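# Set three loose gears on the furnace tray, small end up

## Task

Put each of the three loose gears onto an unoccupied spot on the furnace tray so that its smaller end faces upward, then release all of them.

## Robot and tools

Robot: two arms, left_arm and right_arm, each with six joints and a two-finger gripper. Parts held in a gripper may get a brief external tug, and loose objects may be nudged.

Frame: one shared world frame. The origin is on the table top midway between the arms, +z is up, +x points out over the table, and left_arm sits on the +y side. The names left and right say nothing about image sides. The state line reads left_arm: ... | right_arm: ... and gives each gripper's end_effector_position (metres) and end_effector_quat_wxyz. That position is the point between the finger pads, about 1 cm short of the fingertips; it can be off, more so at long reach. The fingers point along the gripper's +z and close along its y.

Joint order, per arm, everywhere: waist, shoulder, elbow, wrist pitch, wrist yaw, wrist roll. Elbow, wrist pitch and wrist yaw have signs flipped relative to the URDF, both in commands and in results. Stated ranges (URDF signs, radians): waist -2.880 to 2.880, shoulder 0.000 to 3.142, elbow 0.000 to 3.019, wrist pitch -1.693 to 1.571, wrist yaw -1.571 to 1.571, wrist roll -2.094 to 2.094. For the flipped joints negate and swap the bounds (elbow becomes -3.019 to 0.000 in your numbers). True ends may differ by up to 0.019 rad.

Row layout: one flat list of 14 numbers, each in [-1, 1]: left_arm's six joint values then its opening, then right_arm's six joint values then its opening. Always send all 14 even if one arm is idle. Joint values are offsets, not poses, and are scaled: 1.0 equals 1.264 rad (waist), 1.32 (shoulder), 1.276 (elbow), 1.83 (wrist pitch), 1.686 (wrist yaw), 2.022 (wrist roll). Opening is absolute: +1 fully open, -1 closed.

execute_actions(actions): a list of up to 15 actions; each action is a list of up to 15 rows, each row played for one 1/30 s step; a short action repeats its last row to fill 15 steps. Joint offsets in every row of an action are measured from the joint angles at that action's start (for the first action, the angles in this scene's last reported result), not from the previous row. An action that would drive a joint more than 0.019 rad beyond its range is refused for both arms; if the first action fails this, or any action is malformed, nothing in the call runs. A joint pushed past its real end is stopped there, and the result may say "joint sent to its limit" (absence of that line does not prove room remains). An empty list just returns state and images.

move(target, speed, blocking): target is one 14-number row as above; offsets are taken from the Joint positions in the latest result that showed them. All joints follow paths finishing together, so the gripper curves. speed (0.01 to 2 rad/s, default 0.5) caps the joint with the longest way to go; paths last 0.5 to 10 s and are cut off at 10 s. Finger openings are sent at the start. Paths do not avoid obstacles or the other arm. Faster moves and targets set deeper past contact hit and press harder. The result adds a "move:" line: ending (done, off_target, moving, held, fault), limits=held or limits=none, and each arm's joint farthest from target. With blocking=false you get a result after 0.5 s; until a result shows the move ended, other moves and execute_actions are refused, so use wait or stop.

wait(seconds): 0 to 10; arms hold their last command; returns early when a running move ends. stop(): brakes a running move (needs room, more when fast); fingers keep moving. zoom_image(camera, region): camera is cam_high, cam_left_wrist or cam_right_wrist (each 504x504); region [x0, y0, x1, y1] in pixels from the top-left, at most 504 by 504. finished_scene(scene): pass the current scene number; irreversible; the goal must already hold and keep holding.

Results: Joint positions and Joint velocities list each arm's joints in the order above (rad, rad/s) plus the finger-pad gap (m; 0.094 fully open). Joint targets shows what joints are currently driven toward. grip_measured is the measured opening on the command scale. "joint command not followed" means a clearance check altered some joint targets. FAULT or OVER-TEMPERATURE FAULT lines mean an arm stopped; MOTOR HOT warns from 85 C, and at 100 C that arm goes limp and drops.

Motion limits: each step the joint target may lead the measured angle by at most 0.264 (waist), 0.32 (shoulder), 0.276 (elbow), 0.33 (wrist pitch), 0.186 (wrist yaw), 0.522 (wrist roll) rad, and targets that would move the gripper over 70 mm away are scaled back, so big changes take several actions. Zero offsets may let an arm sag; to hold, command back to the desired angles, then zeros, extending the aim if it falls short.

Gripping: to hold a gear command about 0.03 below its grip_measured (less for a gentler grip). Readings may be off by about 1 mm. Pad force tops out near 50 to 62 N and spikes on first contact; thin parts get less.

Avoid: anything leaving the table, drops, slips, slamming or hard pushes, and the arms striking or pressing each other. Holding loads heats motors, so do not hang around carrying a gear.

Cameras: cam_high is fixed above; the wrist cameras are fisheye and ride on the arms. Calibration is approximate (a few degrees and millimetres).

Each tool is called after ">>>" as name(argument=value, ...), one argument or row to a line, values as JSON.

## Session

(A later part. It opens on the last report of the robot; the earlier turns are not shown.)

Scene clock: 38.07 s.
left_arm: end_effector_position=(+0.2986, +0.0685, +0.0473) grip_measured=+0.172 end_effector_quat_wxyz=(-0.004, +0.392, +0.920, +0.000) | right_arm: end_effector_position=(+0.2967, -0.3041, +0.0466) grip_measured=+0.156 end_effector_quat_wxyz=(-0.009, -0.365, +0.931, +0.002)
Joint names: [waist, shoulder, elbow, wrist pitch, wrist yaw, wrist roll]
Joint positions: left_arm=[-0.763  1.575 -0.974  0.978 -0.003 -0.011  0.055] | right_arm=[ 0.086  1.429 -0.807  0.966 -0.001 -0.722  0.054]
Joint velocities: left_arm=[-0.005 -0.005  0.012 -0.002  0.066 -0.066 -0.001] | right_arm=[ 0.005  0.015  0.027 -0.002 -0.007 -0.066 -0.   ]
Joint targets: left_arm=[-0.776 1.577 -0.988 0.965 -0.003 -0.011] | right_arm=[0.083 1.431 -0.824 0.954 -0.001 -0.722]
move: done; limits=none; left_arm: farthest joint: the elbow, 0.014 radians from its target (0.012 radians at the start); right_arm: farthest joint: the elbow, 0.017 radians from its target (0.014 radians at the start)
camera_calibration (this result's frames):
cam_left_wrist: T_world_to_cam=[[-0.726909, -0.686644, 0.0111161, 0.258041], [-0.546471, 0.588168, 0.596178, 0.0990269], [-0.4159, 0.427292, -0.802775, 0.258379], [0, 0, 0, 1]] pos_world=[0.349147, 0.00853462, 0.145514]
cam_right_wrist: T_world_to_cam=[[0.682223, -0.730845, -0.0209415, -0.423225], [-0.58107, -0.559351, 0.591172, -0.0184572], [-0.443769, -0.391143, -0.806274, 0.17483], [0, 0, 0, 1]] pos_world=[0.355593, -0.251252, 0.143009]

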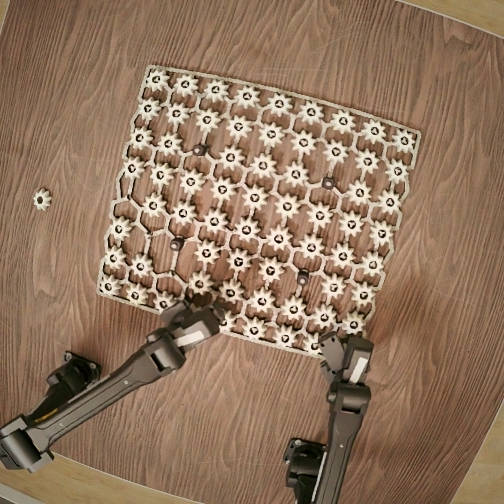

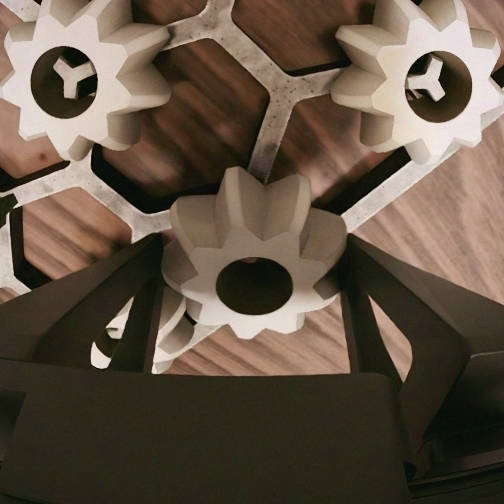

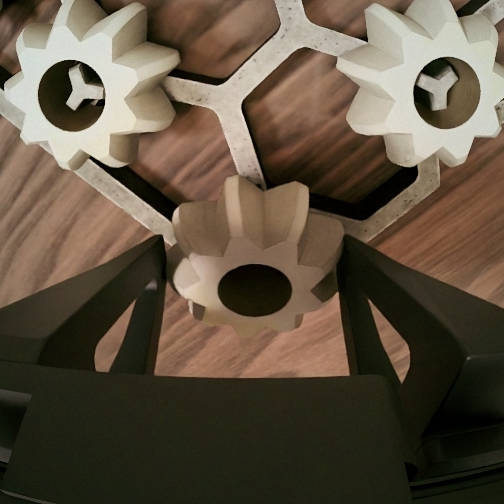

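>>> move(
  target=[0.013,0.0015,-0.014,-0.0105,0,0,0.14, 0,0.0015,-0.016,-0.010,0,0,0.125],
  speed=0.05,
)

Scene clock: 40.10 s.
left_arm: end_effector_position=(+0.2998, +0.0691, +0.0466) grip_measured=+0.172 end_effector_quat_wxyz=(-0.002, +0.390, +0.921, -0.001) | right_arm: end_effector_position=(+0.2972, -0.3041, +0.0460) grip_measured=+0.156 end_effector_quat_wxyz=(-0.007, -0.365, +0.931, +0.002)
Joint names: [waist, shoulder, elbow, wrist pitch, wrist yaw, wrist roll]
Joint positions: left_arm=[-0.76   1.575 -0.972  0.972 -0.003 -0.011  0.055] | right_arm=[ 0.086  1.429 -0.805  0.961 -0.001 -0.722  0.054]
Joint velocities: left_arm=[ 0.005  0.005 -0.012 -0.007 -0.022 -0.022 -0.001] | right_arm=[ 0.005 -0.005  0.007  0.002  0.007  0.007 -0.001]
Joint targets: left_arm=[-0.747 1.577 -0.992 0.959 -0.003 -0.011] | right_arm=[0.086 1.431 -0.827 0.948 -0.001 -0.722]
move: off_target (right_arm); limits=none; left_arm: farthest joint: the elbow, 0.020 radians from its target (0.018 radians at the start); right_arm: farthest joint: the elbow, 0.022 radians from its target (0.020 radians at the start)
camera_calibration (this result's frames):
cam_left_wrist: T_world_to_cam=[[-0.724839, -0.688828, 0.0111243, 0.258814], [-0.549823, 0.588145, 0.593111, 0.10096], [-0.415094, 0.423794, -0.805044, 0.258179], [0, 0, 0, 1]] pos_world=[0.350277, 0.00948458, 0.145085]
cam_right_wrist: T_world_to_cam=[[0.682298, -0.730843, -0.0184076, -0.423717], [-0.58332, -0.559406, 0.5889, -0.0170367], [-0.44069, -0.391067, -0.807996, 0.17376], [0, 0, 0, 1]] pos_world=[0.355738, -0.251249, 0.142631]

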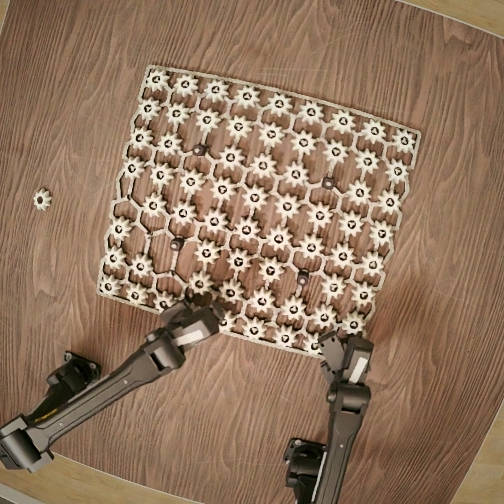

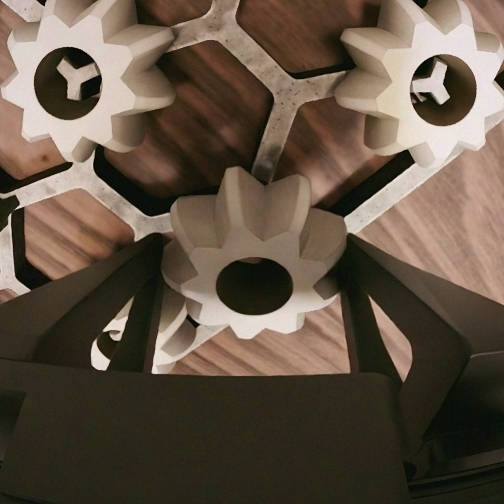

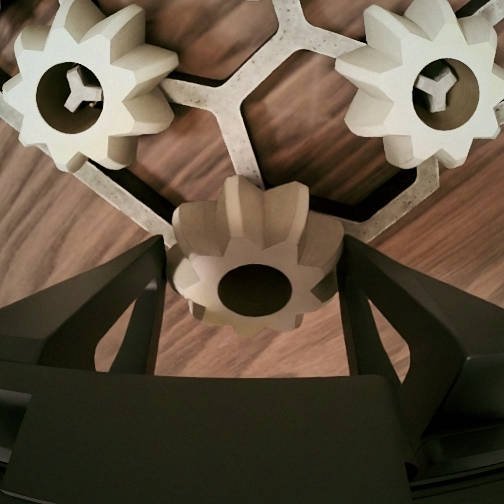

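>>> move(
  target=[0,0.040,0.0095,-0.038,0,0,0.14, 0,0.041,0.0095,-0.039,0,0,0.125],
  speed=0.08,
)

Scene clock: 41.83 s.
left_arm: end_effector_position=(+0.3007, +0.0681, +0.0277) grip_measured=+0.172 end_effector_quat_wxyz=(-0.003, +0.390, +0.921, -0.000) | right_arm: end_effector_position=(+0.2985, -0.3034, +0.0299) grip_measured=+0.156 end_effector_quat_wxyz=(-0.007, -0.365, +0.931, +0.004)
Joint names: [waist, shoulder, elbow, wrist pitch, wrist yaw, wrist roll]
Joint positions: left_arm=[-0.76   1.61  -0.956  0.922 -0.003 -0.011  0.055] | right_arm=[ 0.086  1.463 -0.789  0.911  0.002 -0.722  0.054]
Joint velocities: left_arm=[-0.005 -0.005 -0.007 -0.017  0.037 -0.022 -0.001] | right_arm=[-0.005  0.005 -0.012 -0.002  0.081  0.007 -0.   ]
Joint targets: left_arm=[-0.760 1.627 -0.960 0.902 -0.003 -0.011] | right_arm=[0.086 1.483 -0.793 0.889 -0.001 -0.722]
move: off_target (right_arm); limits=none; left_arm: farthest joint: the wrist pitch, 0.019 radians from its target (0.069 radians at the start); right_arm: farthest joint: the wrist pitch, 0.021 radians from its target (0.071 radians at the start)
camera_calibration (this result's frames):
cam_left_wrist: T_world_to_cam=[[-0.724824, -0.688844, 0.0111202, 0.259018], [-0.549044, 0.587322, 0.594646, 0.112991], [-0.416149, 0.424908, -0.803911, 0.243974], [0, 0, 0, 1]] pos_world=[0.351309, 0.00839375, 0.126063]
cam_right_wrist: T_world_to_cam=[[0.682245, -0.730808, -0.0214797, -0.424309], [-0.582849, -0.561385, 0.587481, -0.00714605], [-0.441394, -0.388286, -0.808953, 0.162611], [0, 0, 0, 1]] pos_world=[0.357093, -0.25096, 0.126629]

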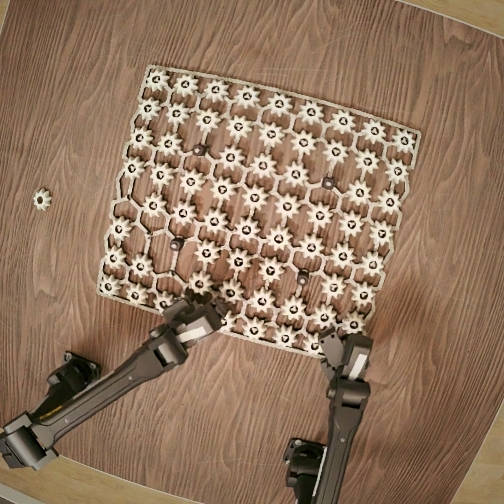

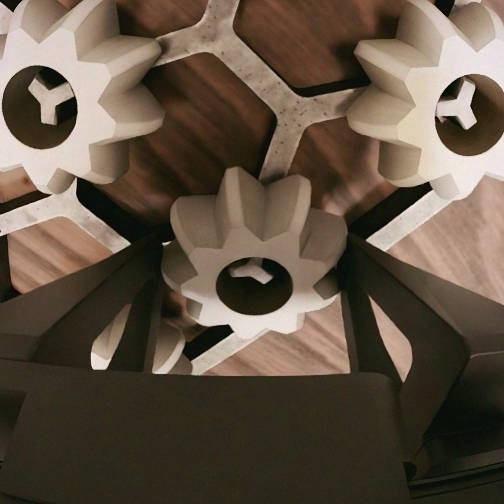

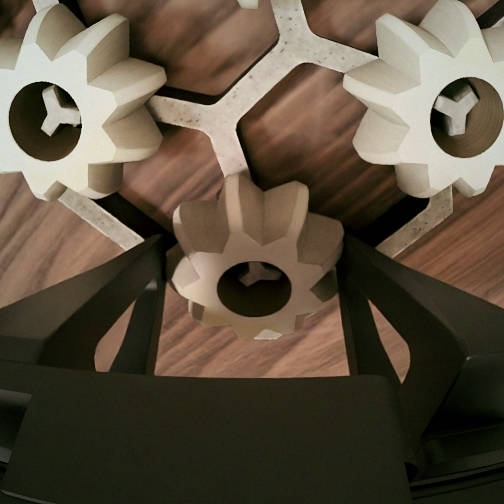

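>>> execute_actions(
  actions=[
    [[0,0.014,0,-0.008,0,0,0.14, 0,0.017,0,-0.009,0,0,0.125],[0,0.016,0,-0.008,0,0,0.14, 0,0.019,0,-0.009,0,0,0.125],[0,0.017,0,-0.008,0,0,0.14, 0,0.021,0,-0.009,0,0,0.125]],
  ],
)

Scene clock: 43.80 s.
left_arm: end_effector_position=(+0.3007, +0.0681, +0.0277) grip_measured=+0.172 end_effector_quat_wxyz=(-0.003, +0.390, +0.921, -0.000) | right_arm: end_effector_position=(+0.2982, -0.3034, +0.0295) grip_measured=+0.156 end_effector_quat_wxyz=(-0.007, -0.365, +0.931, +0.004)
Joint names: [waist, shoulder, elbow, wrist pitch, wrist yaw, wrist roll]
Joint positions: left_arm=[-0.76   1.61  -0.956  0.922 -0.003 -0.011  0.055] | right_arm=[ 0.086  1.464 -0.788  0.911  0.003 -0.722  0.054]
Joint velocities: left_arm=[-0.005 -0.015 -0.007  0.032  0.051 -0.066 -0.001] | right_arm=[-0.024 -0.015  0.007  0.002 -0.007  0.037 -0.001]
Joint targets: left_arm=[-0.760 1.633 -0.956 0.907 -0.003 -0.011] | right_arm=[0.086 1.491 -0.789 0.894 0.002 -0.722]
camera_calibration (this result's frames):
cam_left_wrist: T_world_to_cam=[[-0.724824, -0.688844, 0.0111202, 0.259018], [-0.549044, 0.587322, 0.594646, 0.112991], [-0.416149, 0.424908, -0.803911, 0.243974], [0, 0, 0, 1]] pos_world=[0.351309, 0.00839375, 0.126063]
cam_right_wrist: T_world_to_cam=[[0.682215, -0.730804, -0.0225248, -0.424053], [-0.582175, -0.561589, 0.587954, -0.0073336], [-0.442329, -0.387998, -0.808581, 0.162584], [0, 0, 0, 1]] pos_world=[0.356941, -0.250936, 0.126222]

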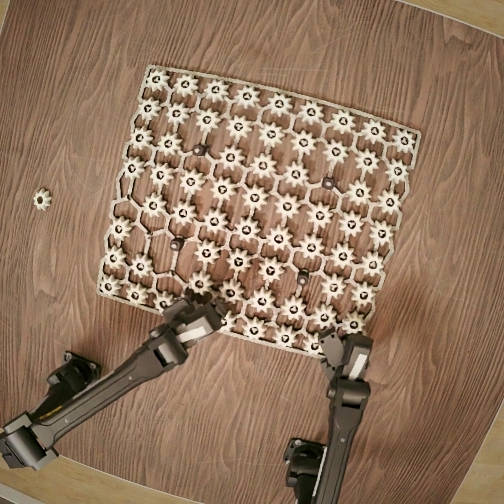

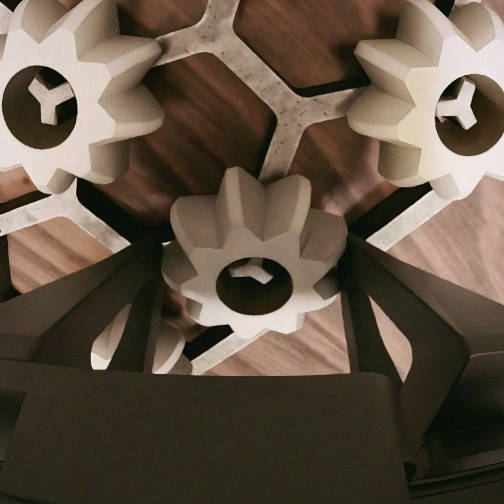

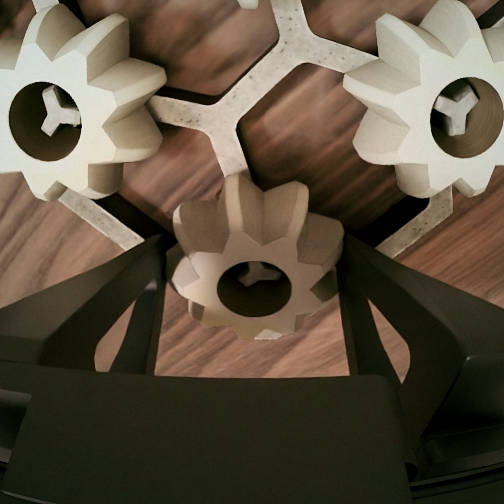

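>>> execute_actions(
  actions=[
    [[0,0.020,0.003,-0.008,0,0,0.14, 0,0.023,0.003,-0.009,0,0,0.125],[0,0.023,0.005,-0.008,0,0,0.14, 0,0.026,0.005,-0.009,0,0,0.125],[0,0.026,0.007,-0.008,0,0,0.14, 0,0.029,0.007,-0.009,0,0,0.125]],
  ],
)

Scene clock: 44.73 s.
left_arm: end_effector_position=(+0.3004, +0.0684, +0.0272) grip_measured=+0.172 end_effector_quat_wxyz=(-0.004, +0.390, +0.921, +0.000) | right_arm: end_effector_position=(+0.2980, -0.3034, +0.0292) grip_measured=+0.156 end_effector_quat_wxyz=(-0.008, -0.365, +0.931, +0.004)
Joint names: [waist, shoulder, elbow, wrist pitch, wrist yaw, wrist roll]
Joint positions: left_arm=[-0.76   1.611 -0.955  0.922 -0.003 -0.011  0.055] | right_arm=[ 0.086  1.465 -0.788  0.911  0.003 -0.722  0.054]
Joint velocities: left_arm=[-0.015  0.005  0.007  0.007  0.037  0.051  0.   ] | right_arm=[-0.015  0.015  0.027  0.002  0.051 -0.007 -0.   ]
Joint targets: left_arm=[-0.760 1.645 -0.946 0.907 -0.003 -0.011] | right_arm=[0.086 1.502 -0.779 0.894 0.003 -0.722]
camera_calibration (this result's frames):
cam_left_wrist: T_world_to_cam=[[-0.724813, -0.688856, 0.011117, 0.259022], [-0.54842, 0.586662, 0.595872, 0.11277], [-0.416992, 0.425799, -0.803003, 0.243458], [0, 0, 0, 1]] pos_world=[0.351107, 0.00860726, 0.125421]
cam_right_wrist: T_world_to_cam=[[0.682189, -0.730805, -0.0232849, -0.423857], [-0.581502, -0.561573, 0.588635, -0.00749535], [-0.443254, -0.38802, -0.808063, 0.162431], [0, 0, 0, 1]] pos_world=[0.35679, -0.250939, 0.125797]

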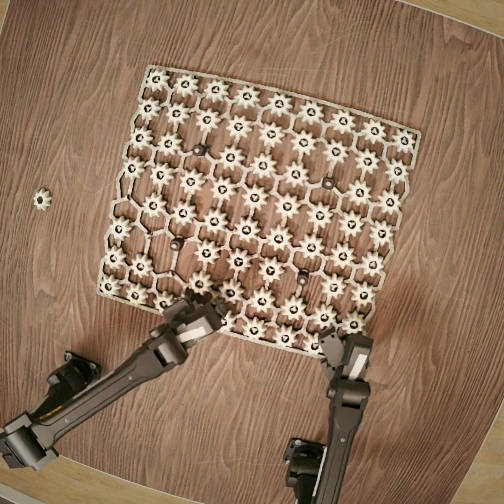

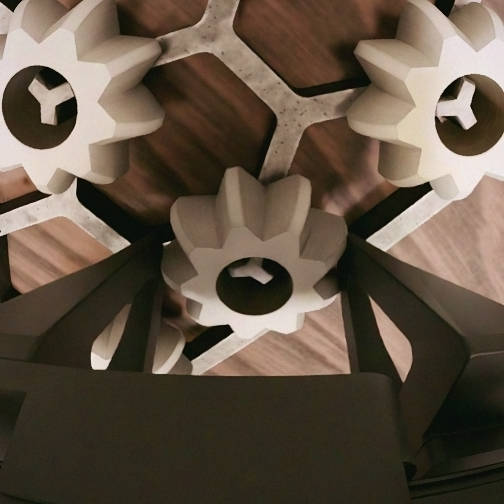

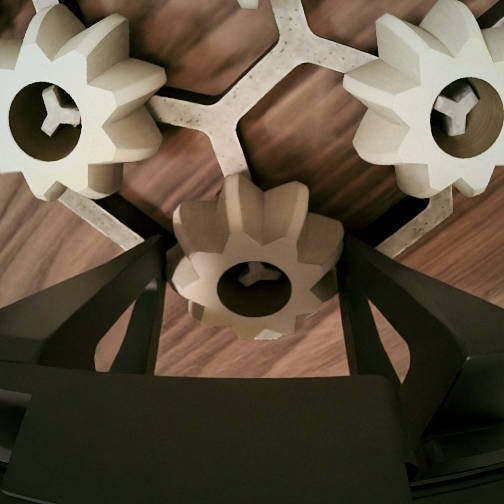

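>>> execute_actions(
  actions=[
    [[0,0.012,0,0,0,0,0.17, 0,0.012,0,0,0,0,0.155],[0,0.012,0,0,0,0,0.18, 0,0.012,0,0,0,0,0.165],[0,0.012,0,0,0,0,0.19, 0,0.012,0,0,0,0,0.175],[0,0.012,0,0,0,0,0.20, 0,0.012,0,0,0,0,0.19],[0,0.012,0,0,0,0,0.21, 0,0.012,0,0,0,0,0.20],[0,0.012,0,0,0,0,0.23, 0,0.012,0,0,0,0,0.22],[0,0.012,0,0,0,0,0.25, 0,0.012,0,0,0,0,0.24],[0,0.012,0,0,0,0,0.28, 0,0.012,0,0,0,0,0.27],[0,0.012,0,0,0,0,0.31, 0,0.012,0,0,0,0,0.30],[0,0.012,0,0,0,0,0.34, 0,0.012,0,0,0,0,0.33],[0,0.012,0,0,0,0,0.37, 0,0.012,0,0,0,0,0.36],[0,0.012,0,0,0,0,0.40, 0,0.012,0,0,0,0,0.39],[0,0.012,0,0,0,0,0.42, 0,0.012,0,0,0,0,0.42]],
  ],
)

Scene clock: 45.90 s.
left_arm: end_effector_position=(+0.3005, +0.0685, +0.0272) grip_measured=+0.417 end_effector_quat_wxyz=(-0.004, +0.390, +0.921, +0.000) | right_arm: end_effector_position=(+0.2966, -0.3034, +0.0284) grip_measured=+0.418 end_effector_quat_wxyz=(-0.009, -0.365, +0.931, +0.005)
Joint names: [waist, shoulder, elbow, wrist pitch, wrist yaw, wrist roll]
Joint positions: left_arm=[-0.76   1.611 -0.955  0.922 -0.002 -0.011  0.067] | right_arm=[ 0.086  1.465 -0.785  0.911  0.003 -0.722  0.067]
Joint velocities: left_arm=[ 0.005  0.005 -0.007 -0.007  0.022  0.022  0.001] | right_arm=[-0.005  0.005 -0.002  0.012  0.022  0.007  0.002]
Joint targets: left_arm=[-0.760 1.627 -0.955 0.922 -0.003 -0.011] | right_arm=[0.086 1.481 -0.788 0.911 0.003 -0.722]
camera_calibration (this result's frames):
cam_left_wrist: T_world_to_cam=[[-0.724822, -0.688858, 0.0103541, 0.259177], [-0.548747, 0.586353, 0.595875, 0.112888], [-0.416544, 0.426222, -0.80301, 0.243295], [0, 0, 0, 1]] pos_world=[0.351148, 0.00864562, 0.125418]
cam_right_wrist: T_world_to_cam=[[0.682115, -0.730807, -0.0253117, -0.422872], [-0.579703, -0.561529, 0.590449, -0.00843527], [-0.445717, -0.38808, -0.806678, 0.161844], [0, 0, 0, 1]] pos_world=[0.355694, -0.250966, 0.124833]

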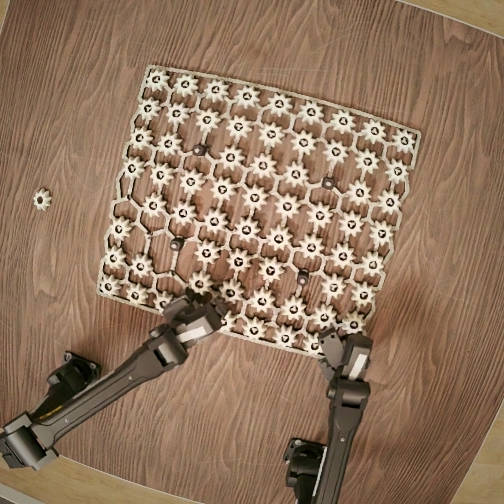

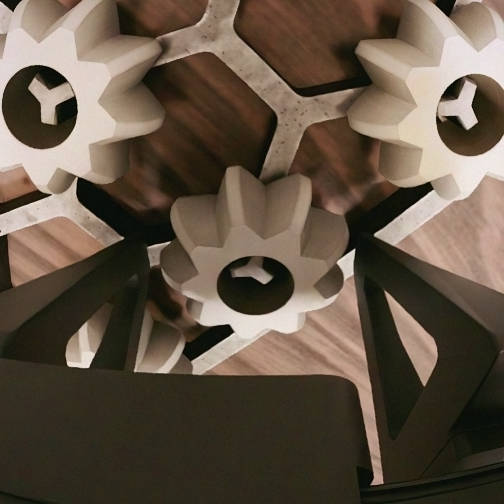

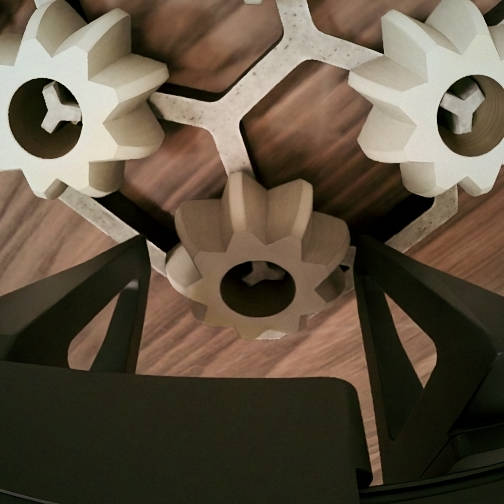

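>>> move(
  target=[0,-0.152,-0.121,0.162,0,0,0.42, 0,-0.159,-0.125,0.170,0,0,0.42],
  speed=0.4,
)

Scene clock: 48.43 s.
left_arm: end_effector_position=(+0.2910, +0.0786, +0.1350) grip_measured=+0.418 end_effector_quat_wxyz=(+0.001, +0.390, +0.921, -0.002) | right_arm: end_effector_position=(+0.2841, -0.3040, +0.1306) grip_measured=+0.419 end_effector_quat_wxyz=(-0.001, -0.365, +0.931, +0.001)
Joint names: [waist, shoulder, elbow, wrist pitch, wrist yaw, wrist roll]
Joint positions: left_arm=[-0.76   1.423 -1.064  1.208 -0.002 -0.011  0.067] | right_arm=[ 0.086  1.265 -0.902  1.211  0.001 -0.722  0.067]
Joint velocities: left_arm=[-0.015 -0.005  0.002  0.007 -0.022 -0.007  0.   ] | right_arm=[-0.005 -0.015 -0.017  0.002  0.095  0.037  0.   ]
Joint targets: left_arm=[-0.760 1.410 -1.109 1.218 -0.002 -0.011] | right_arm=[0.086 1.255 -0.945 1.222 0.003 -0.722]
move: off_target (left_arm, right_arm); limits=none; left_arm: farthest joint: the elbow, 0.045 radians from its target (0.155 radians at the start); right_arm: farthest joint: the elbow, 0.042 radians from its target (0.159 radians at the start)
camera_calibration (this result's frames):
cam_left_wrist: T_world_to_cam=[[-0.724901, -0.688775, 0.0103773, 0.258104], [-0.553244, 0.591105, 0.586955, 0.0397116], [-0.410414, 0.419743, -0.809553, 0.321183], [0, 0, 0, 1]] pos_world=[0.340888, 0.0194875, 0.234027]
cam_right_wrist: T_world_to_cam=[[0.68245, -0.730816, -0.0130219, -0.413888], [-0.589546, -0.560886, 0.581243, -0.0721653], [-0.432085, -0.388992, -0.813626, 0.235296], [0, 0, 0, 1]] pos_world=[0.341581, -0.251424, 0.227999]

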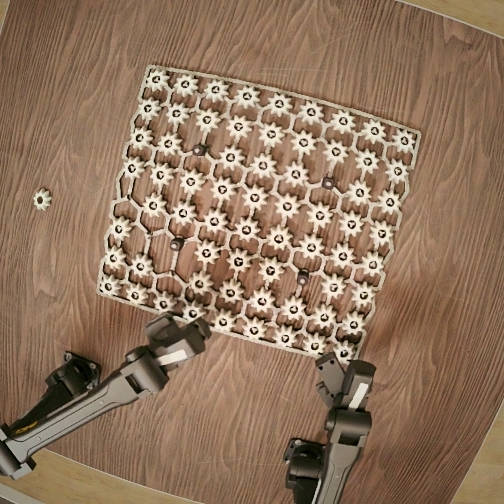

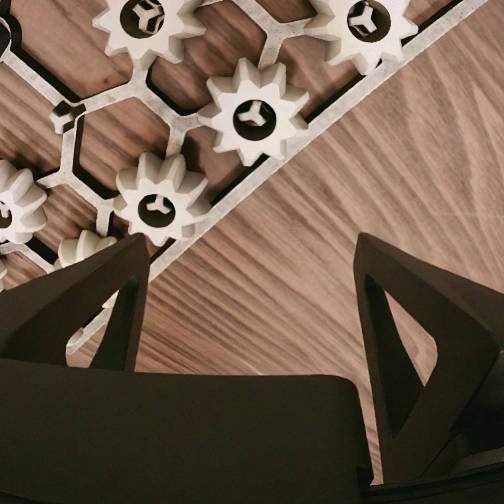

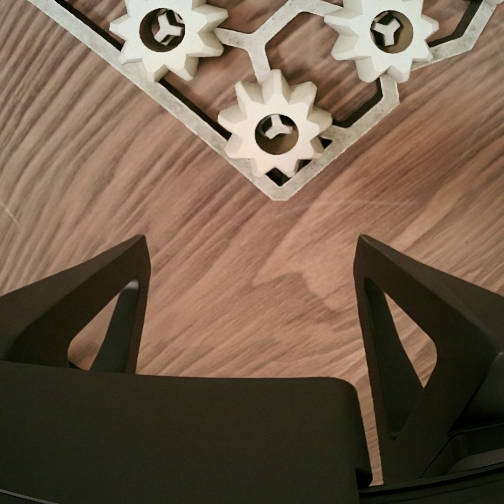

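>>> move(
  target=[0.946,0.176,-0.256,0.027,0,0.302,0.6, 0,-0.008,-0.034,0.006,0,0,0.42],
  speed=0.9,
)

Scene clock: 52.10 s.
left_arm: end_effector_position=(+0.4716, +0.5495, +0.1477) grip_measured=+0.598 end_effector_quat_wxyz=(+0.013, +0.096, +0.995, +0.006) | right_arm: end_effector_position=(+0.2832, -0.3040, +0.1298) grip_measured=+0.419 end_effector_quat_wxyz=(-0.002, -0.365, +0.931, +0.001)
Joint names: [waist, shoulder, elbow, wrist pitch, wrist yaw, wrist roll]
Joint positions: left_arm=[ 0.446  1.634 -1.34   1.247 -0.001  0.585  0.075] | right_arm=[ 0.086  1.265 -0.9    1.211  0.001 -0.722  0.067]
Joint velocities: left_arm=[-0.005 -0.015 -0.002 -0.012  0.007  0.007 -0.   ] | right_arm=[-0.005 -0.005 -0.007 -0.007 -0.007 -0.007 -0.002]
Joint targets: left_arm=[0.436 1.656 -1.391 1.257 -0.002 0.600] | right_arm=[0.086 1.255 -0.946 1.222 0.001 -0.722]
move: off_target (left_arm, right_arm); limits=none; left_arm: farthest joint: the elbow, 0.051 radians from its target (0.326 radians at the start); right_arm: farthest joint: the elbow, 0.045 radians from its target (0.043 radians at the start)
camera_calibration (this result's frames):
cam_left_wrist: T_world_to_cam=[[-0.199605, -0.979849, -0.0073138, 0.628111], [-0.80638, 0.160018, 0.569338, 0.212648], [-0.556695, 0.119541, -0.822071, 0.443817], [0, 0, 0, 1]] pos_world=[0.543921, 0.528372, 0.248374]
cam_right_wrist: T_world_to_cam=[[0.682419, -0.730817, -0.0145426, -0.413111], [-0.588214, -0.560853, 0.582622, -0.0727656], [-0.433946, -0.389038, -0.812613, 0.234629], [0, 0, 0, 1]] pos_world=[0.34093, -0.25144, 0.22705]

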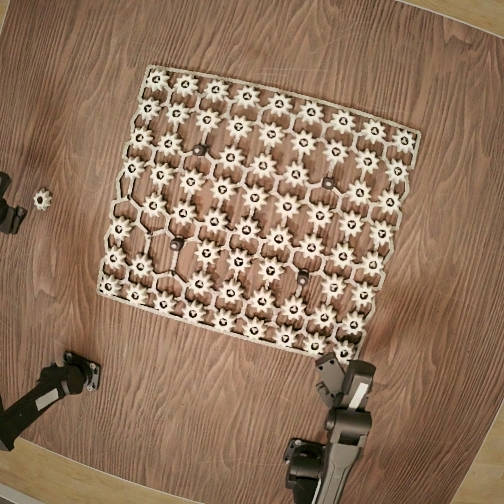

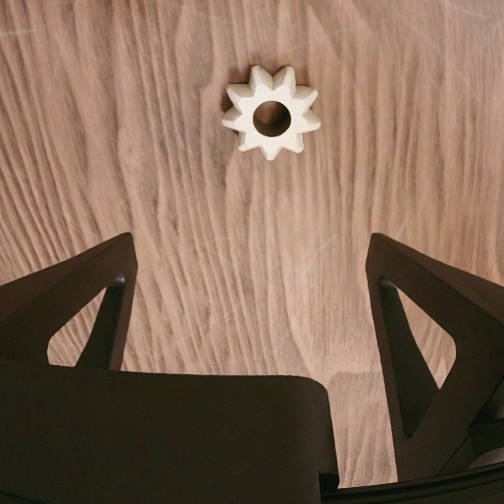

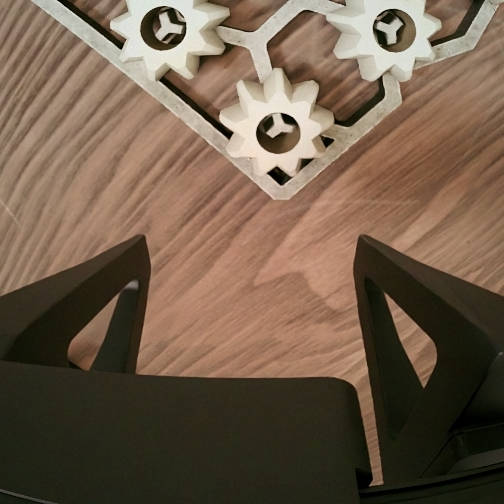

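>>> zoom_image(
  camera="cam_left_wrist",
  region=[200,50,350,180],
)

Region (200, 50, 350, 180) of cam_left_wrist's 504x504 image, scaled by 3.360, with more detail than that image has; it fills the top 437 rows of this view, and the rest is white.

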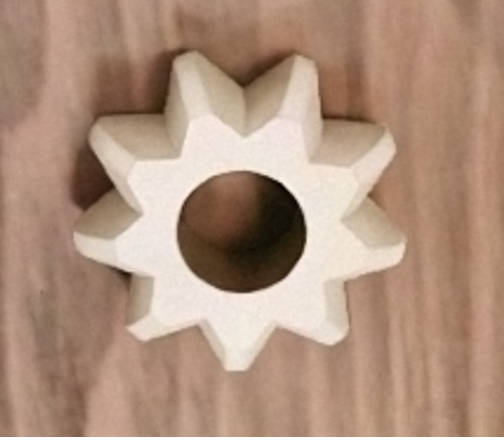

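>>> move(
  target=[-0.0285,0.1167,0.0956,-0.143,0,-0.095,0.6, 0,-0.008,-0.036,0.006,0,0,0.42],
  speed=0.5,
)

Scene clock: 54.77 s.
left_arm: end_effector_position=(+0.4789, +0.5386, +0.0332) grip_measured=+0.598 end_effector_quat_wxyz=(+0.000, +0.020, +1.000, -0.001) | right_arm: end_effector_position=(+0.2832, -0.3040, +0.1298) grip_measured=+0.419 end_effector_quat_wxyz=(-0.002, -0.365, +0.931, +0.001)
Joint names: [waist, shoulder, elbow, wrist pitch, wrist yaw, wrist roll]
Joint positions: left_arm=[ 0.42   1.784 -1.21   0.997 -0.001  0.408  0.075] | right_arm=[ 0.086  1.265 -0.9    1.211  0.001 -0.722  0.067]
Joint velocities: left_arm=[-0.015 -0.005  0.022  0.012 -0.051 -0.007 -0.   ] | right_arm=[ 0.005 -0.015  0.022  0.007 -0.037 -0.051 -0.001]
Joint targets: left_arm=[0.411 1.787 -1.218 0.985 -0.001 0.393] | right_arm=[0.086 1.255 -0.946 1.222 0.001 -0.722]
move: off_target (right_arm); limits=none; left_arm: farthest joint: the wrist roll, 0.015 radians from its target (0.193 radians at the start); right_arm: farthest joint: the elbow, 0.046 radians from its target (0.046 radians at the start)
camera_calibration (this result's frames):
cam_left_wrist: T_world_to_cam=[[-0.0494655, -0.998731, 0.00947051, 0.555736], [-0.806417, 0.0455314, 0.589591, 0.346504], [-0.589274, 0.0215273, -0.807646, 0.422885], [0, 0, 0, 1]] pos_world=[0.556112, 0.53015, 0.131983]
cam_right_wrist: T_world_to_cam=[[0.682419, -0.730817, -0.0145426, -0.413111], [-0.588214, -0.560853, 0.582622, -0.0727656], [-0.433946, -0.389038, -0.812613, 0.234629], [0, 0, 0, 1]] pos_world=[0.34093, -0.25144, 0.22705]

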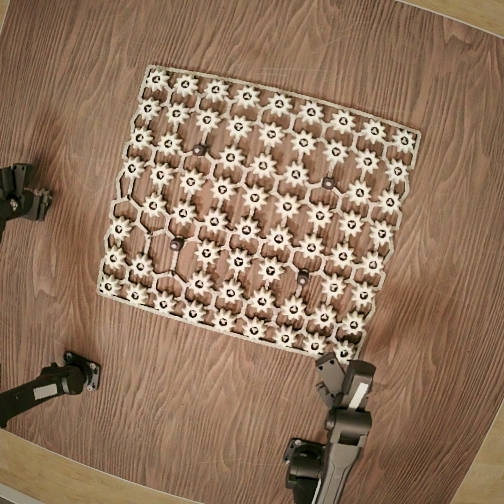

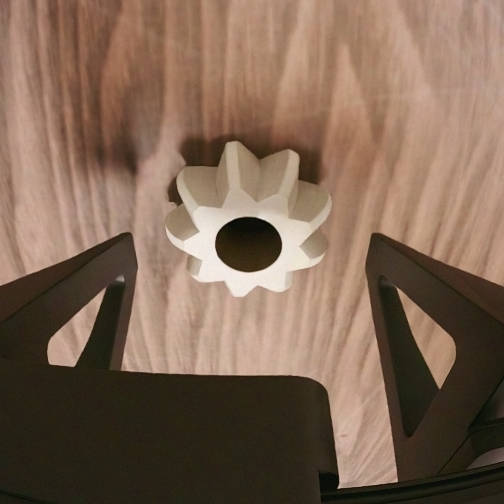

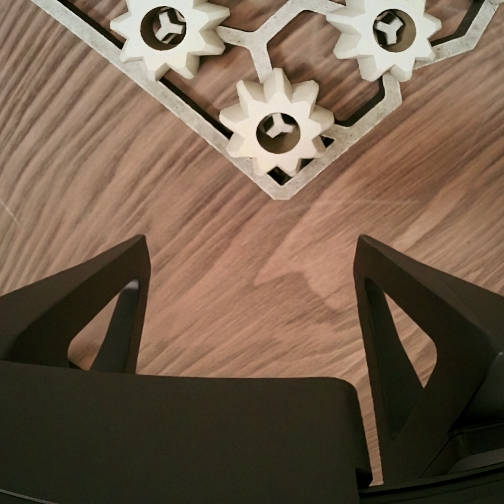

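>>> zoom_image(
  camera="cam_left_wrist",
  region=[120,120,390,320],
)

Region (120, 120, 390, 320) of cam_left_wrist's 504x504 image, scaled by 1.867, with more detail than that image has; it fills the top 373 rows of this view, and the rest is white.

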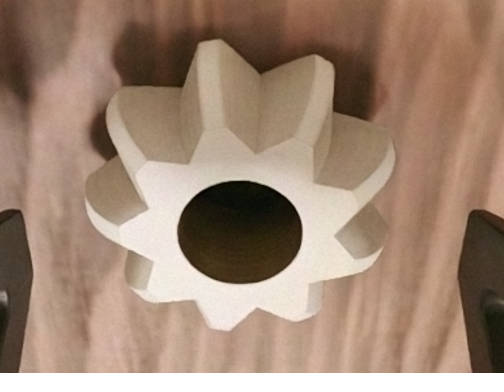

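>>> move(
  target=[0.0125,0.039,0.0135,-0.034,0,-0.005,0.6, 0,-0.008,-0.036,0.006,0,0,0.42],
  speed=0.15,
)

Scene clock: 57.20 s.
left_arm: end_effector_position=(+0.4792, +0.5399, +0.0132) grip_measured=+0.598 end_effector_quat_wxyz=(+0.001, +0.019, +1.000, -0.000) | right_arm: end_effector_position=(+0.2832, -0.3040, +0.1298) grip_measured=+0.419 end_effector_quat_wxyz=(-0.002, -0.365, +0.931, +0.001)
Joint names: [waist, shoulder, elbow, wrist pitch, wrist yaw, wrist roll]
Joint positions: left_arm=[ 0.422  1.814 -1.192  0.948 -0.001  0.407  0.075] | right_arm=[ 0.086  1.265 -0.9    1.211  0.001 -0.722  0.067]
Joint velocities: left_arm=[-0.005 -0.005 -0.007 -0.017  0.022 -0.066  0.001] | right_arm=[ 0.005 -0.005  0.007  0.007 -0.007  0.007  0.001]
Joint targets: left_arm=[0.436 1.835 -1.193 0.935 -0.001 0.398] | right_arm=[0.086 1.255 -0.946 1.222 0.001 -0.722]
move: off_target (left_arm, right_arm); limits=none; left_arm: farthest joint: the shoulder, 0.021 radians from its target (0.052 radians at the start); right_arm: farthest joint: the elbow, 0.046 radians from its target (0.046 radians at the start)
camera_calibration (this result's frames):
cam_left_wrist: T_world_to_cam=[[-0.046805, -0.998862, 0.00916242, 0.556031], [-0.806955, 0.0432157, 0.58903, 0.359944], [-0.588755, 0.0201759, -0.808059, 0.407345], [0, 0, 0, 1]] pos_world=[0.55631, 0.531625, 0.112047]
cam_right_wrist: T_world_to_cam=[[0.682419, -0.730817, -0.0145426, -0.413111], [-0.588214, -0.560853, 0.582622, -0.0727656], [-0.433946, -0.389038, -0.812613, 0.234629], [0, 0, 0, 1]] pos_world=[0.34093, -0.25144, 0.22705]

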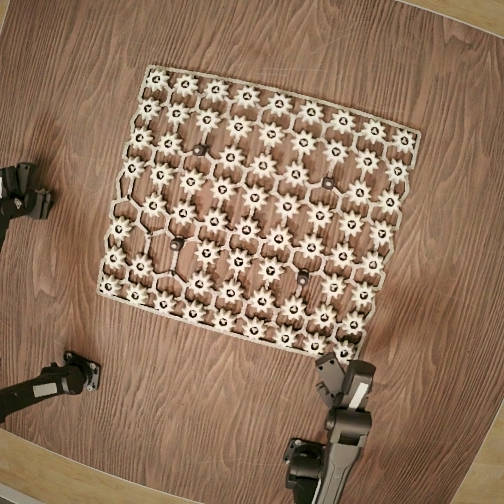

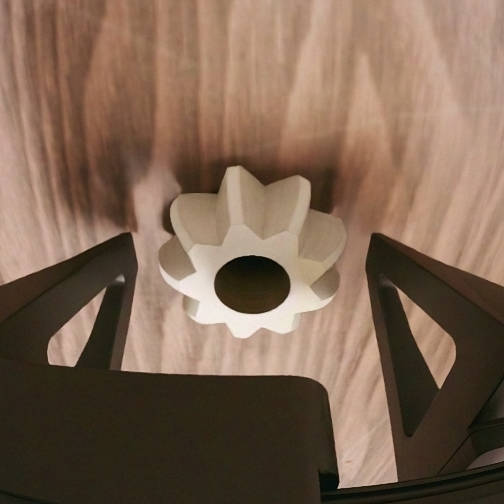

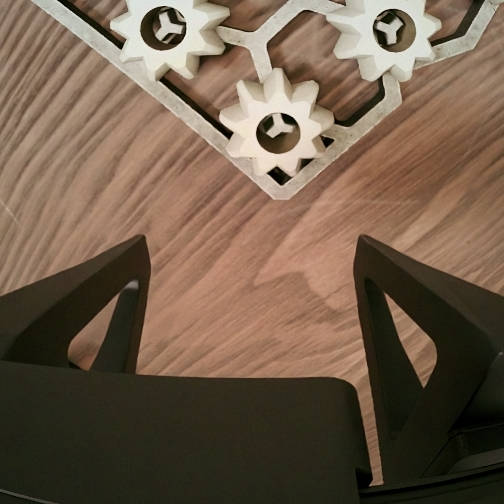

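>>> execute_actions(
  actions=[
    [[0,0.010,0,0,0,0,0.55,0,-0.008,-0.036,0.006,0,0,0.42],[0,0.010,0,0,0,0,0.5,0,-0.008,-0.036,0.006,0,0,0.42],[0,0.010,0,0,0,0,0.45,0,-0.008,-0.036,0.006,0,0,0.42],[0,0.010,0,0,0,0,0.4,0,-0.008,-0.036,0.006,0,0,0.42],[0,0.010,0,0,0,0,0.35,0,-0.008,-0.036,0.006,0,0,0.42],[0,0.010,0,0,0,0,0.31,0,-0.008,-0.036,0.006,0,0,0.42],[0,0.010,0,0,0,0,0.28,0,-0.008,-0.036,0.006,0,0,0.42],[0,0.010,0,0,0,0,0.26,0,-0.008,-0.036,0.006,0,0,0.42],[0,0.010,0,0,0,0,0.24,0,-0.008,-0.036,0.006,0,0,0.42],[0,0.010,0,0,0,0,0.225,0,-0.008,-0.036,0.006,0,0,0.42],[0,0.010,0,0,0,0,0.21,0,-0.008,-0.036,0.006,0,0,0.42],[0,0.010,0,0,0,0,0.20,0,-0.008,-0.036,0.006,0,0,0.42],[0,0.010,0,0,0,0,0.19,0,-0.008,-0.036,0.006,0,0,0.42],[0,0.010,0,0,0,0,0.18,0,-0.008,-0.036,0.006,0,0,0.42],[0,0.010,0,0,0,0,0.175,0,-0.008,-0.036,0.006,0,0,0.42]],
    [[0,0.010,0,0,0,0,0.17,0,-0.008,-0.036,0.006,0,0,0.42],[0,0.010,0,0,0,0,0.165,0,-0.008,-0.036,0.006,0,0,0.42],[0,0.010,0,0,0,0,0.16,0,-0.008,-0.036,0.006,0,0,0.42],[0,0.010,0,0,0,0,0.155,0,-0.008,-0.036,0.006,0,0,0.42],[0,0.010,0,0,0,0,0.15,0,-0.008,-0.036,0.006,0,0,0.42],[0,0.010,0,0,0,0,0.145,0,-0.008,-0.036,0.006,0,0,0.42],[0,0.010,0,0,0,0,0.14,0,-0.008,-0.036,0.006,0,0,0.42]],
  ],
)

Scene clock: 59.17 s.
left_arm: end_effector_position=(+0.4791, +0.5401, +0.0132) grip_measured=+0.168 end_effector_quat_wxyz=(+0.000, +0.019, +1.000, +0.000) | right_arm: end_effector_position=(+0.2832, -0.3040, +0.1298) grip_measured=+0.419 end_effector_quat_wxyz=(-0.002, -0.365, +0.931, +0.001)
Joint names: [waist, shoulder, elbow, wrist pitch, wrist yaw, wrist roll]
Joint positions: left_arm=[ 0.422  1.814 -1.192  0.948  0.     0.407  0.055] | right_arm=[ 0.086  1.265 -0.9    1.211  0.001 -0.722  0.067]
Joint velocities: left_arm=[ 0.005 -0.005  0.002 -0.017 -0.007 -0.037  0.   ] | right_arm=[-0.005 -0.015  0.017  0.007 -0.022 -0.007 -0.001]
Joint targets: left_arm=[0.422 1.828 -1.192 0.948 0.000 0.407] | right_arm=[0.086 1.255 -0.946 1.222 0.001 -0.722]
camera_calibration (this result's frames):
cam_left_wrist: T_world_to_cam=[[-0.0467992, -0.998874, 0.00776673, 0.556293], [-0.806631, 0.0423761, 0.589535, 0.360148], [-0.5892, 0.0213249, -0.807706, 0.406872], [0, 0, 0, 1]] pos_world=[0.55627, 0.531729, 0.111992]
cam_right_wrist: T_world_to_cam=[[0.682419, -0.730817, -0.0145426, -0.413111], [-0.588214, -0.560853, 0.582622, -0.0727656], [-0.433946, -0.389038, -0.812613, 0.234629], [0, 0, 0, 1]] pos_world=[0.34093, -0.25144, 0.22705]

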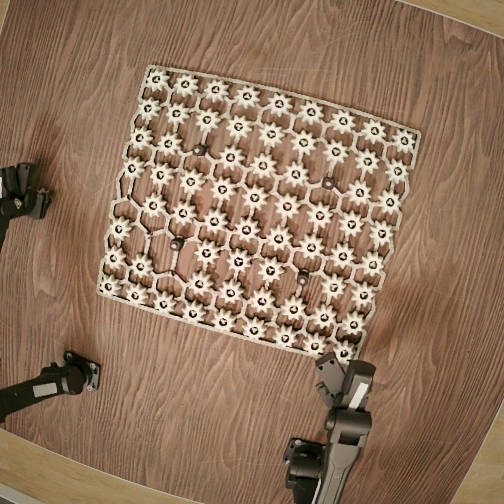

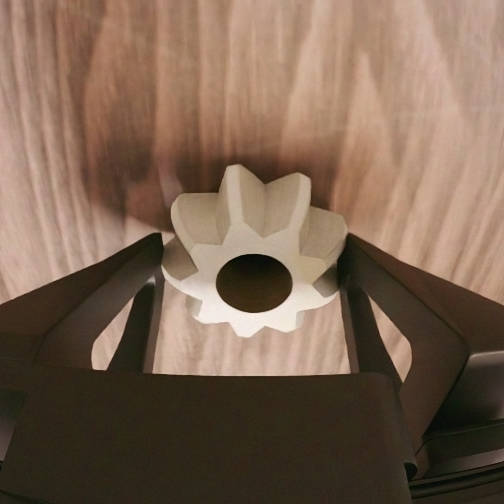

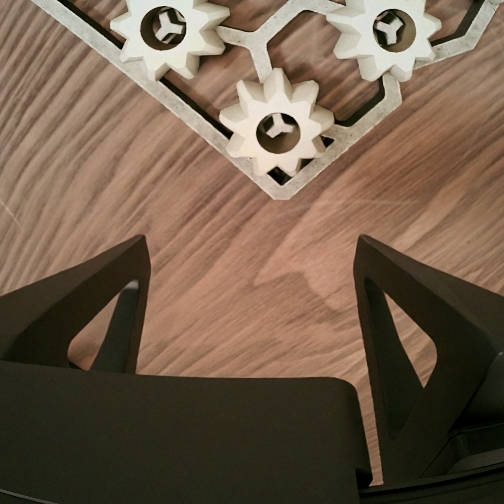

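>>> execute_actions(
  actions=[
    [[0,-0.004,-0.009,0.001,0,0,0.135,0,-0.008,-0.036,0.006,0,0,0.42],[0,-0.008,-0.018,0.003,0,0,0.135,0,-0.008,-0.036,0.006,0,0,0.42],[0,-0.0114,-0.0274,0.0044,0,0,0.135,0,-0.008,-0.036,0.006,0,0,0.42],[0,-0.017,-0.0313,0.0102,0,0,0.135,0,-0.008,-0.036,0.006,0,0,0.42],[0,-0.0226,-0.0353,0.0161,0,0,0.135,0,-0.008,-0.036,0.006,0,0,0.42],[0,-0.0283,-0.0392,0.0219,0,0,0.135,0,-0.008,-0.036,0.006,0,0,0.42],[0,-0.0339,-0.0431,0.0277,0,0,0.135,0,-0.008,-0.036,0.006,0,0,0.42],[0,-0.0395,-0.047,0.0335,0,0,0.135,0,-0.008,-0.036,0.006,0,0,0.42],[0,-0.0451,-0.051,0.0394,0,0,0.135,0,-0.008,-0.036,0.006,0,0,0.42],[0,-0.0507,-0.0549,0.0452,0,0,0.135,0,-0.008,-0.036,0.006,0,0,0.42],[0,-0.0564,-0.0588,0.051,0,0,0.135,0,-0.008,-0.036,0.006,0,0,0.42],[0,-0.062,-0.0628,0.0568,0,0,0.135,0,-0.008,-0.036,0.006,0,0,0.42],[0,-0.0676,-0.0667,0.0627,0,0,0.135,0,-0.008,-0.036,0.006,0,0,0.42],[0,-0.0732,-0.0706,0.0685,0,0,0.135,0,-0.008,-0.036,0.006,0,0,0.42],[0,-0.0788,-0.0745,0.0743,0,0,0.135,0,-0.008,-0.036,0.006,0,0,0.42]],
  ],
)

Scene clock: 61.57 s.
left_arm: end_effector_position=(+0.4634, +0.5341, +0.0291) grip_measured=+0.168 end_effector_quat_wxyz=(-0.031, +0.019, +0.999, -0.013) | right_arm: end_effector_position=(+0.2832, -0.3040, +0.1298) grip_measured=+0.419 end_effector_quat_wxyz=(-0.002, -0.365, +0.931, +0.001)
Joint names: [waist, shoulder, elbow, wrist pitch, wrist yaw, wrist roll]
Joint positions: left_arm=[ 0.422  1.791 -1.207  1.053  0.     0.407  0.055] | right_arm=[ 0.086  1.265 -0.9    1.211  0.001 -0.722  0.067]
Joint velocities: left_arm=[ 0.005 -0.22  -0.115  0.3    0.051  0.066  0.   ] | right_arm=[-0.005 -0.005  0.017  0.012 -0.007 -0.022 -0.001]
Joint targets: left_arm=[0.422 1.714 -1.284 1.082 0.000 0.407] | right_arm=[0.086 1.255 -0.946 1.222 0.001 -0.722]
camera_calibration (this result's frames):
cam_left_wrist: T_world_to_cam=[[-0.0454392, -0.998348, 0.0351681, 0.547676], [-0.767742, 0.057424, 0.638181, 0.310932], [-0.639146, 0.00199841, -0.769083, 0.442953], [0, 0, 0, 1]] pos_world=[0.546713, 0.528031, 0.122976]
cam_right_wrist: T_world_to_cam=[[0.682419, -0.730817, -0.0145426, -0.413111], [-0.588214, -0.560853, 0.582622, -0.0727656], [-0.433946, -0.389038, -0.812613, 0.234629], [0, 0, 0, 1]] pos_world=[0.34093, -0.25144, 0.22705]

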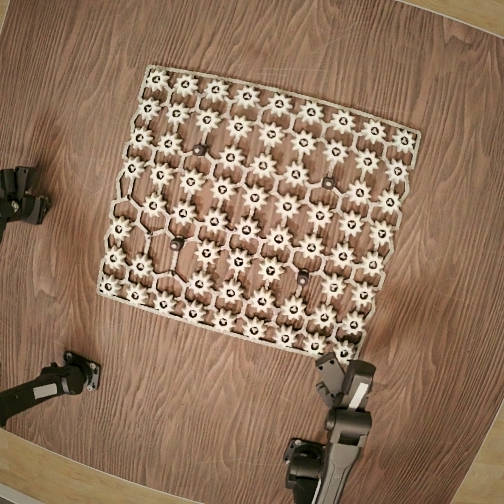

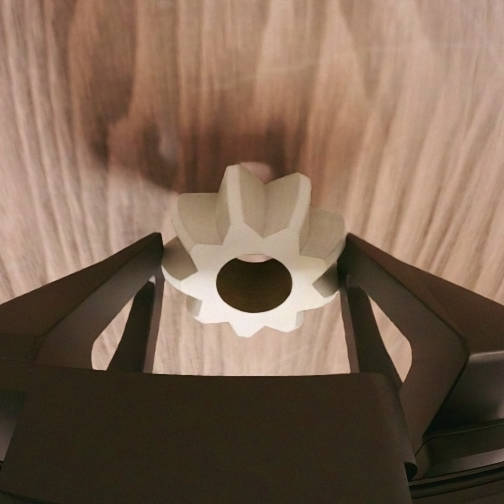

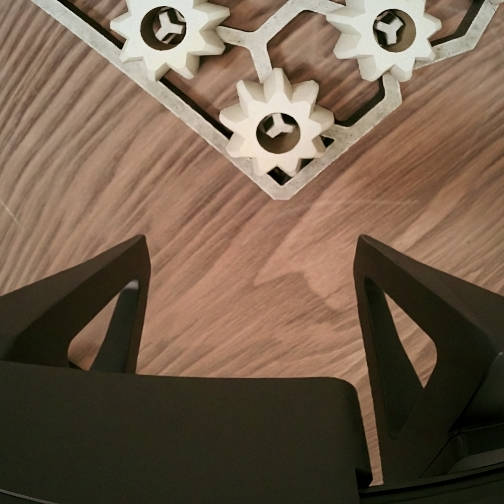

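>>> wait(
  seconds=0.3,
)

Scene clock: 62.00 s.
left_arm: end_effector_position=(+0.4731, +0.5378, +0.0568) grip_measured=+0.168 end_effector_quat_wxyz=(-0.008, +0.019, +1.000, -0.003) | right_arm: end_effector_position=(+0.2832, -0.3040, +0.1298) grip_measured=+0.419 end_effector_quat_wxyz=(-0.002, -0.365, +0.931, +0.001)
Joint names: [waist, shoulder, elbow, wrist pitch, wrist yaw, wrist roll]
Joint positions: left_arm=[ 0.422  1.748 -1.232  1.072  0.     0.407  0.055] | right_arm=[ 0.086  1.265 -0.9    1.211  0.001 -0.722  0.067]
Joint velocities: left_arm=[-0.015 -0.005  0.002  0.007  0.037 -0.037  0.   ] | right_arm=[-0.005 -0.005  0.007  0.002 -0.007 -0.051 -0.   ]
Joint targets: left_arm=[0.422 1.714 -1.284 1.082 0.000 0.407] | right_arm=[0.086 1.255 -0.946 1.222 0.001 -0.722]
wait: 0.30 s; no rest
camera_calibration (this result's frames):
cam_left_wrist: T_world_to_cam=[[-0.0465979, -0.998796, 0.0153187, 0.552823], [-0.796234, 0.0463991, 0.603207, 0.321884], [-0.603192, 0.0159109, -0.797438, 0.447629], [0, 0, 0, 1]] pos_world=[0.552062, 0.530101, 0.154325]
cam_right_wrist: T_world_to_cam=[[0.682419, -0.730817, -0.0145426, -0.413111], [-0.588214, -0.560853, 0.582622, -0.0727656], [-0.433946, -0.389038, -0.812613, 0.234629], [0, 0, 0, 1]] pos_world=[0.34093, -0.25144, 0.22705]

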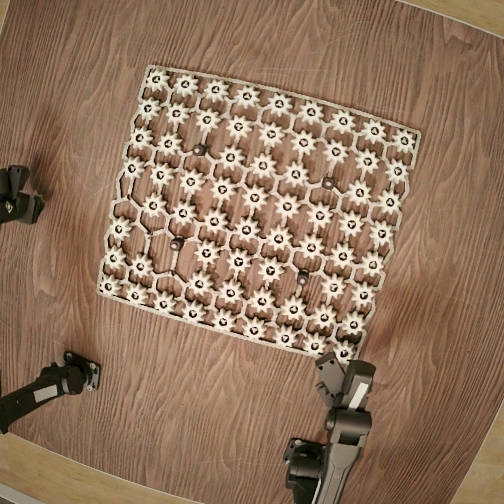

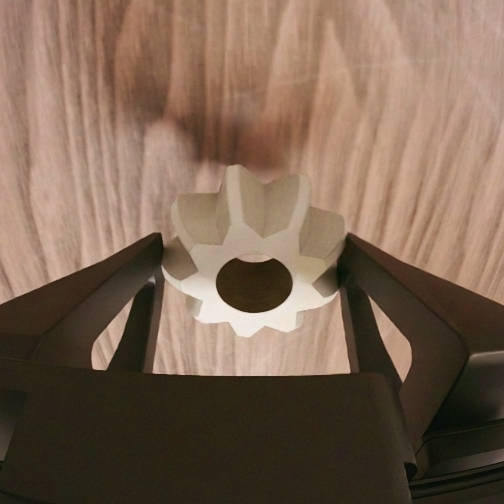

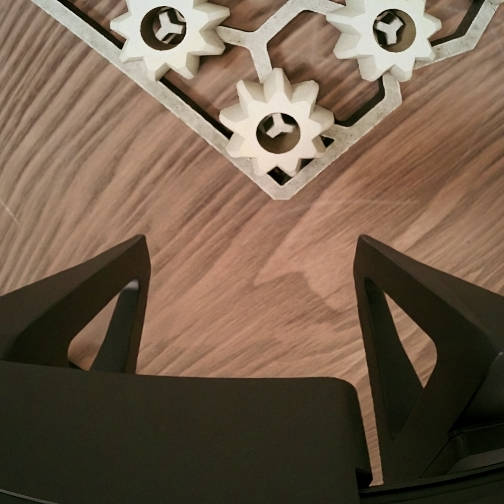

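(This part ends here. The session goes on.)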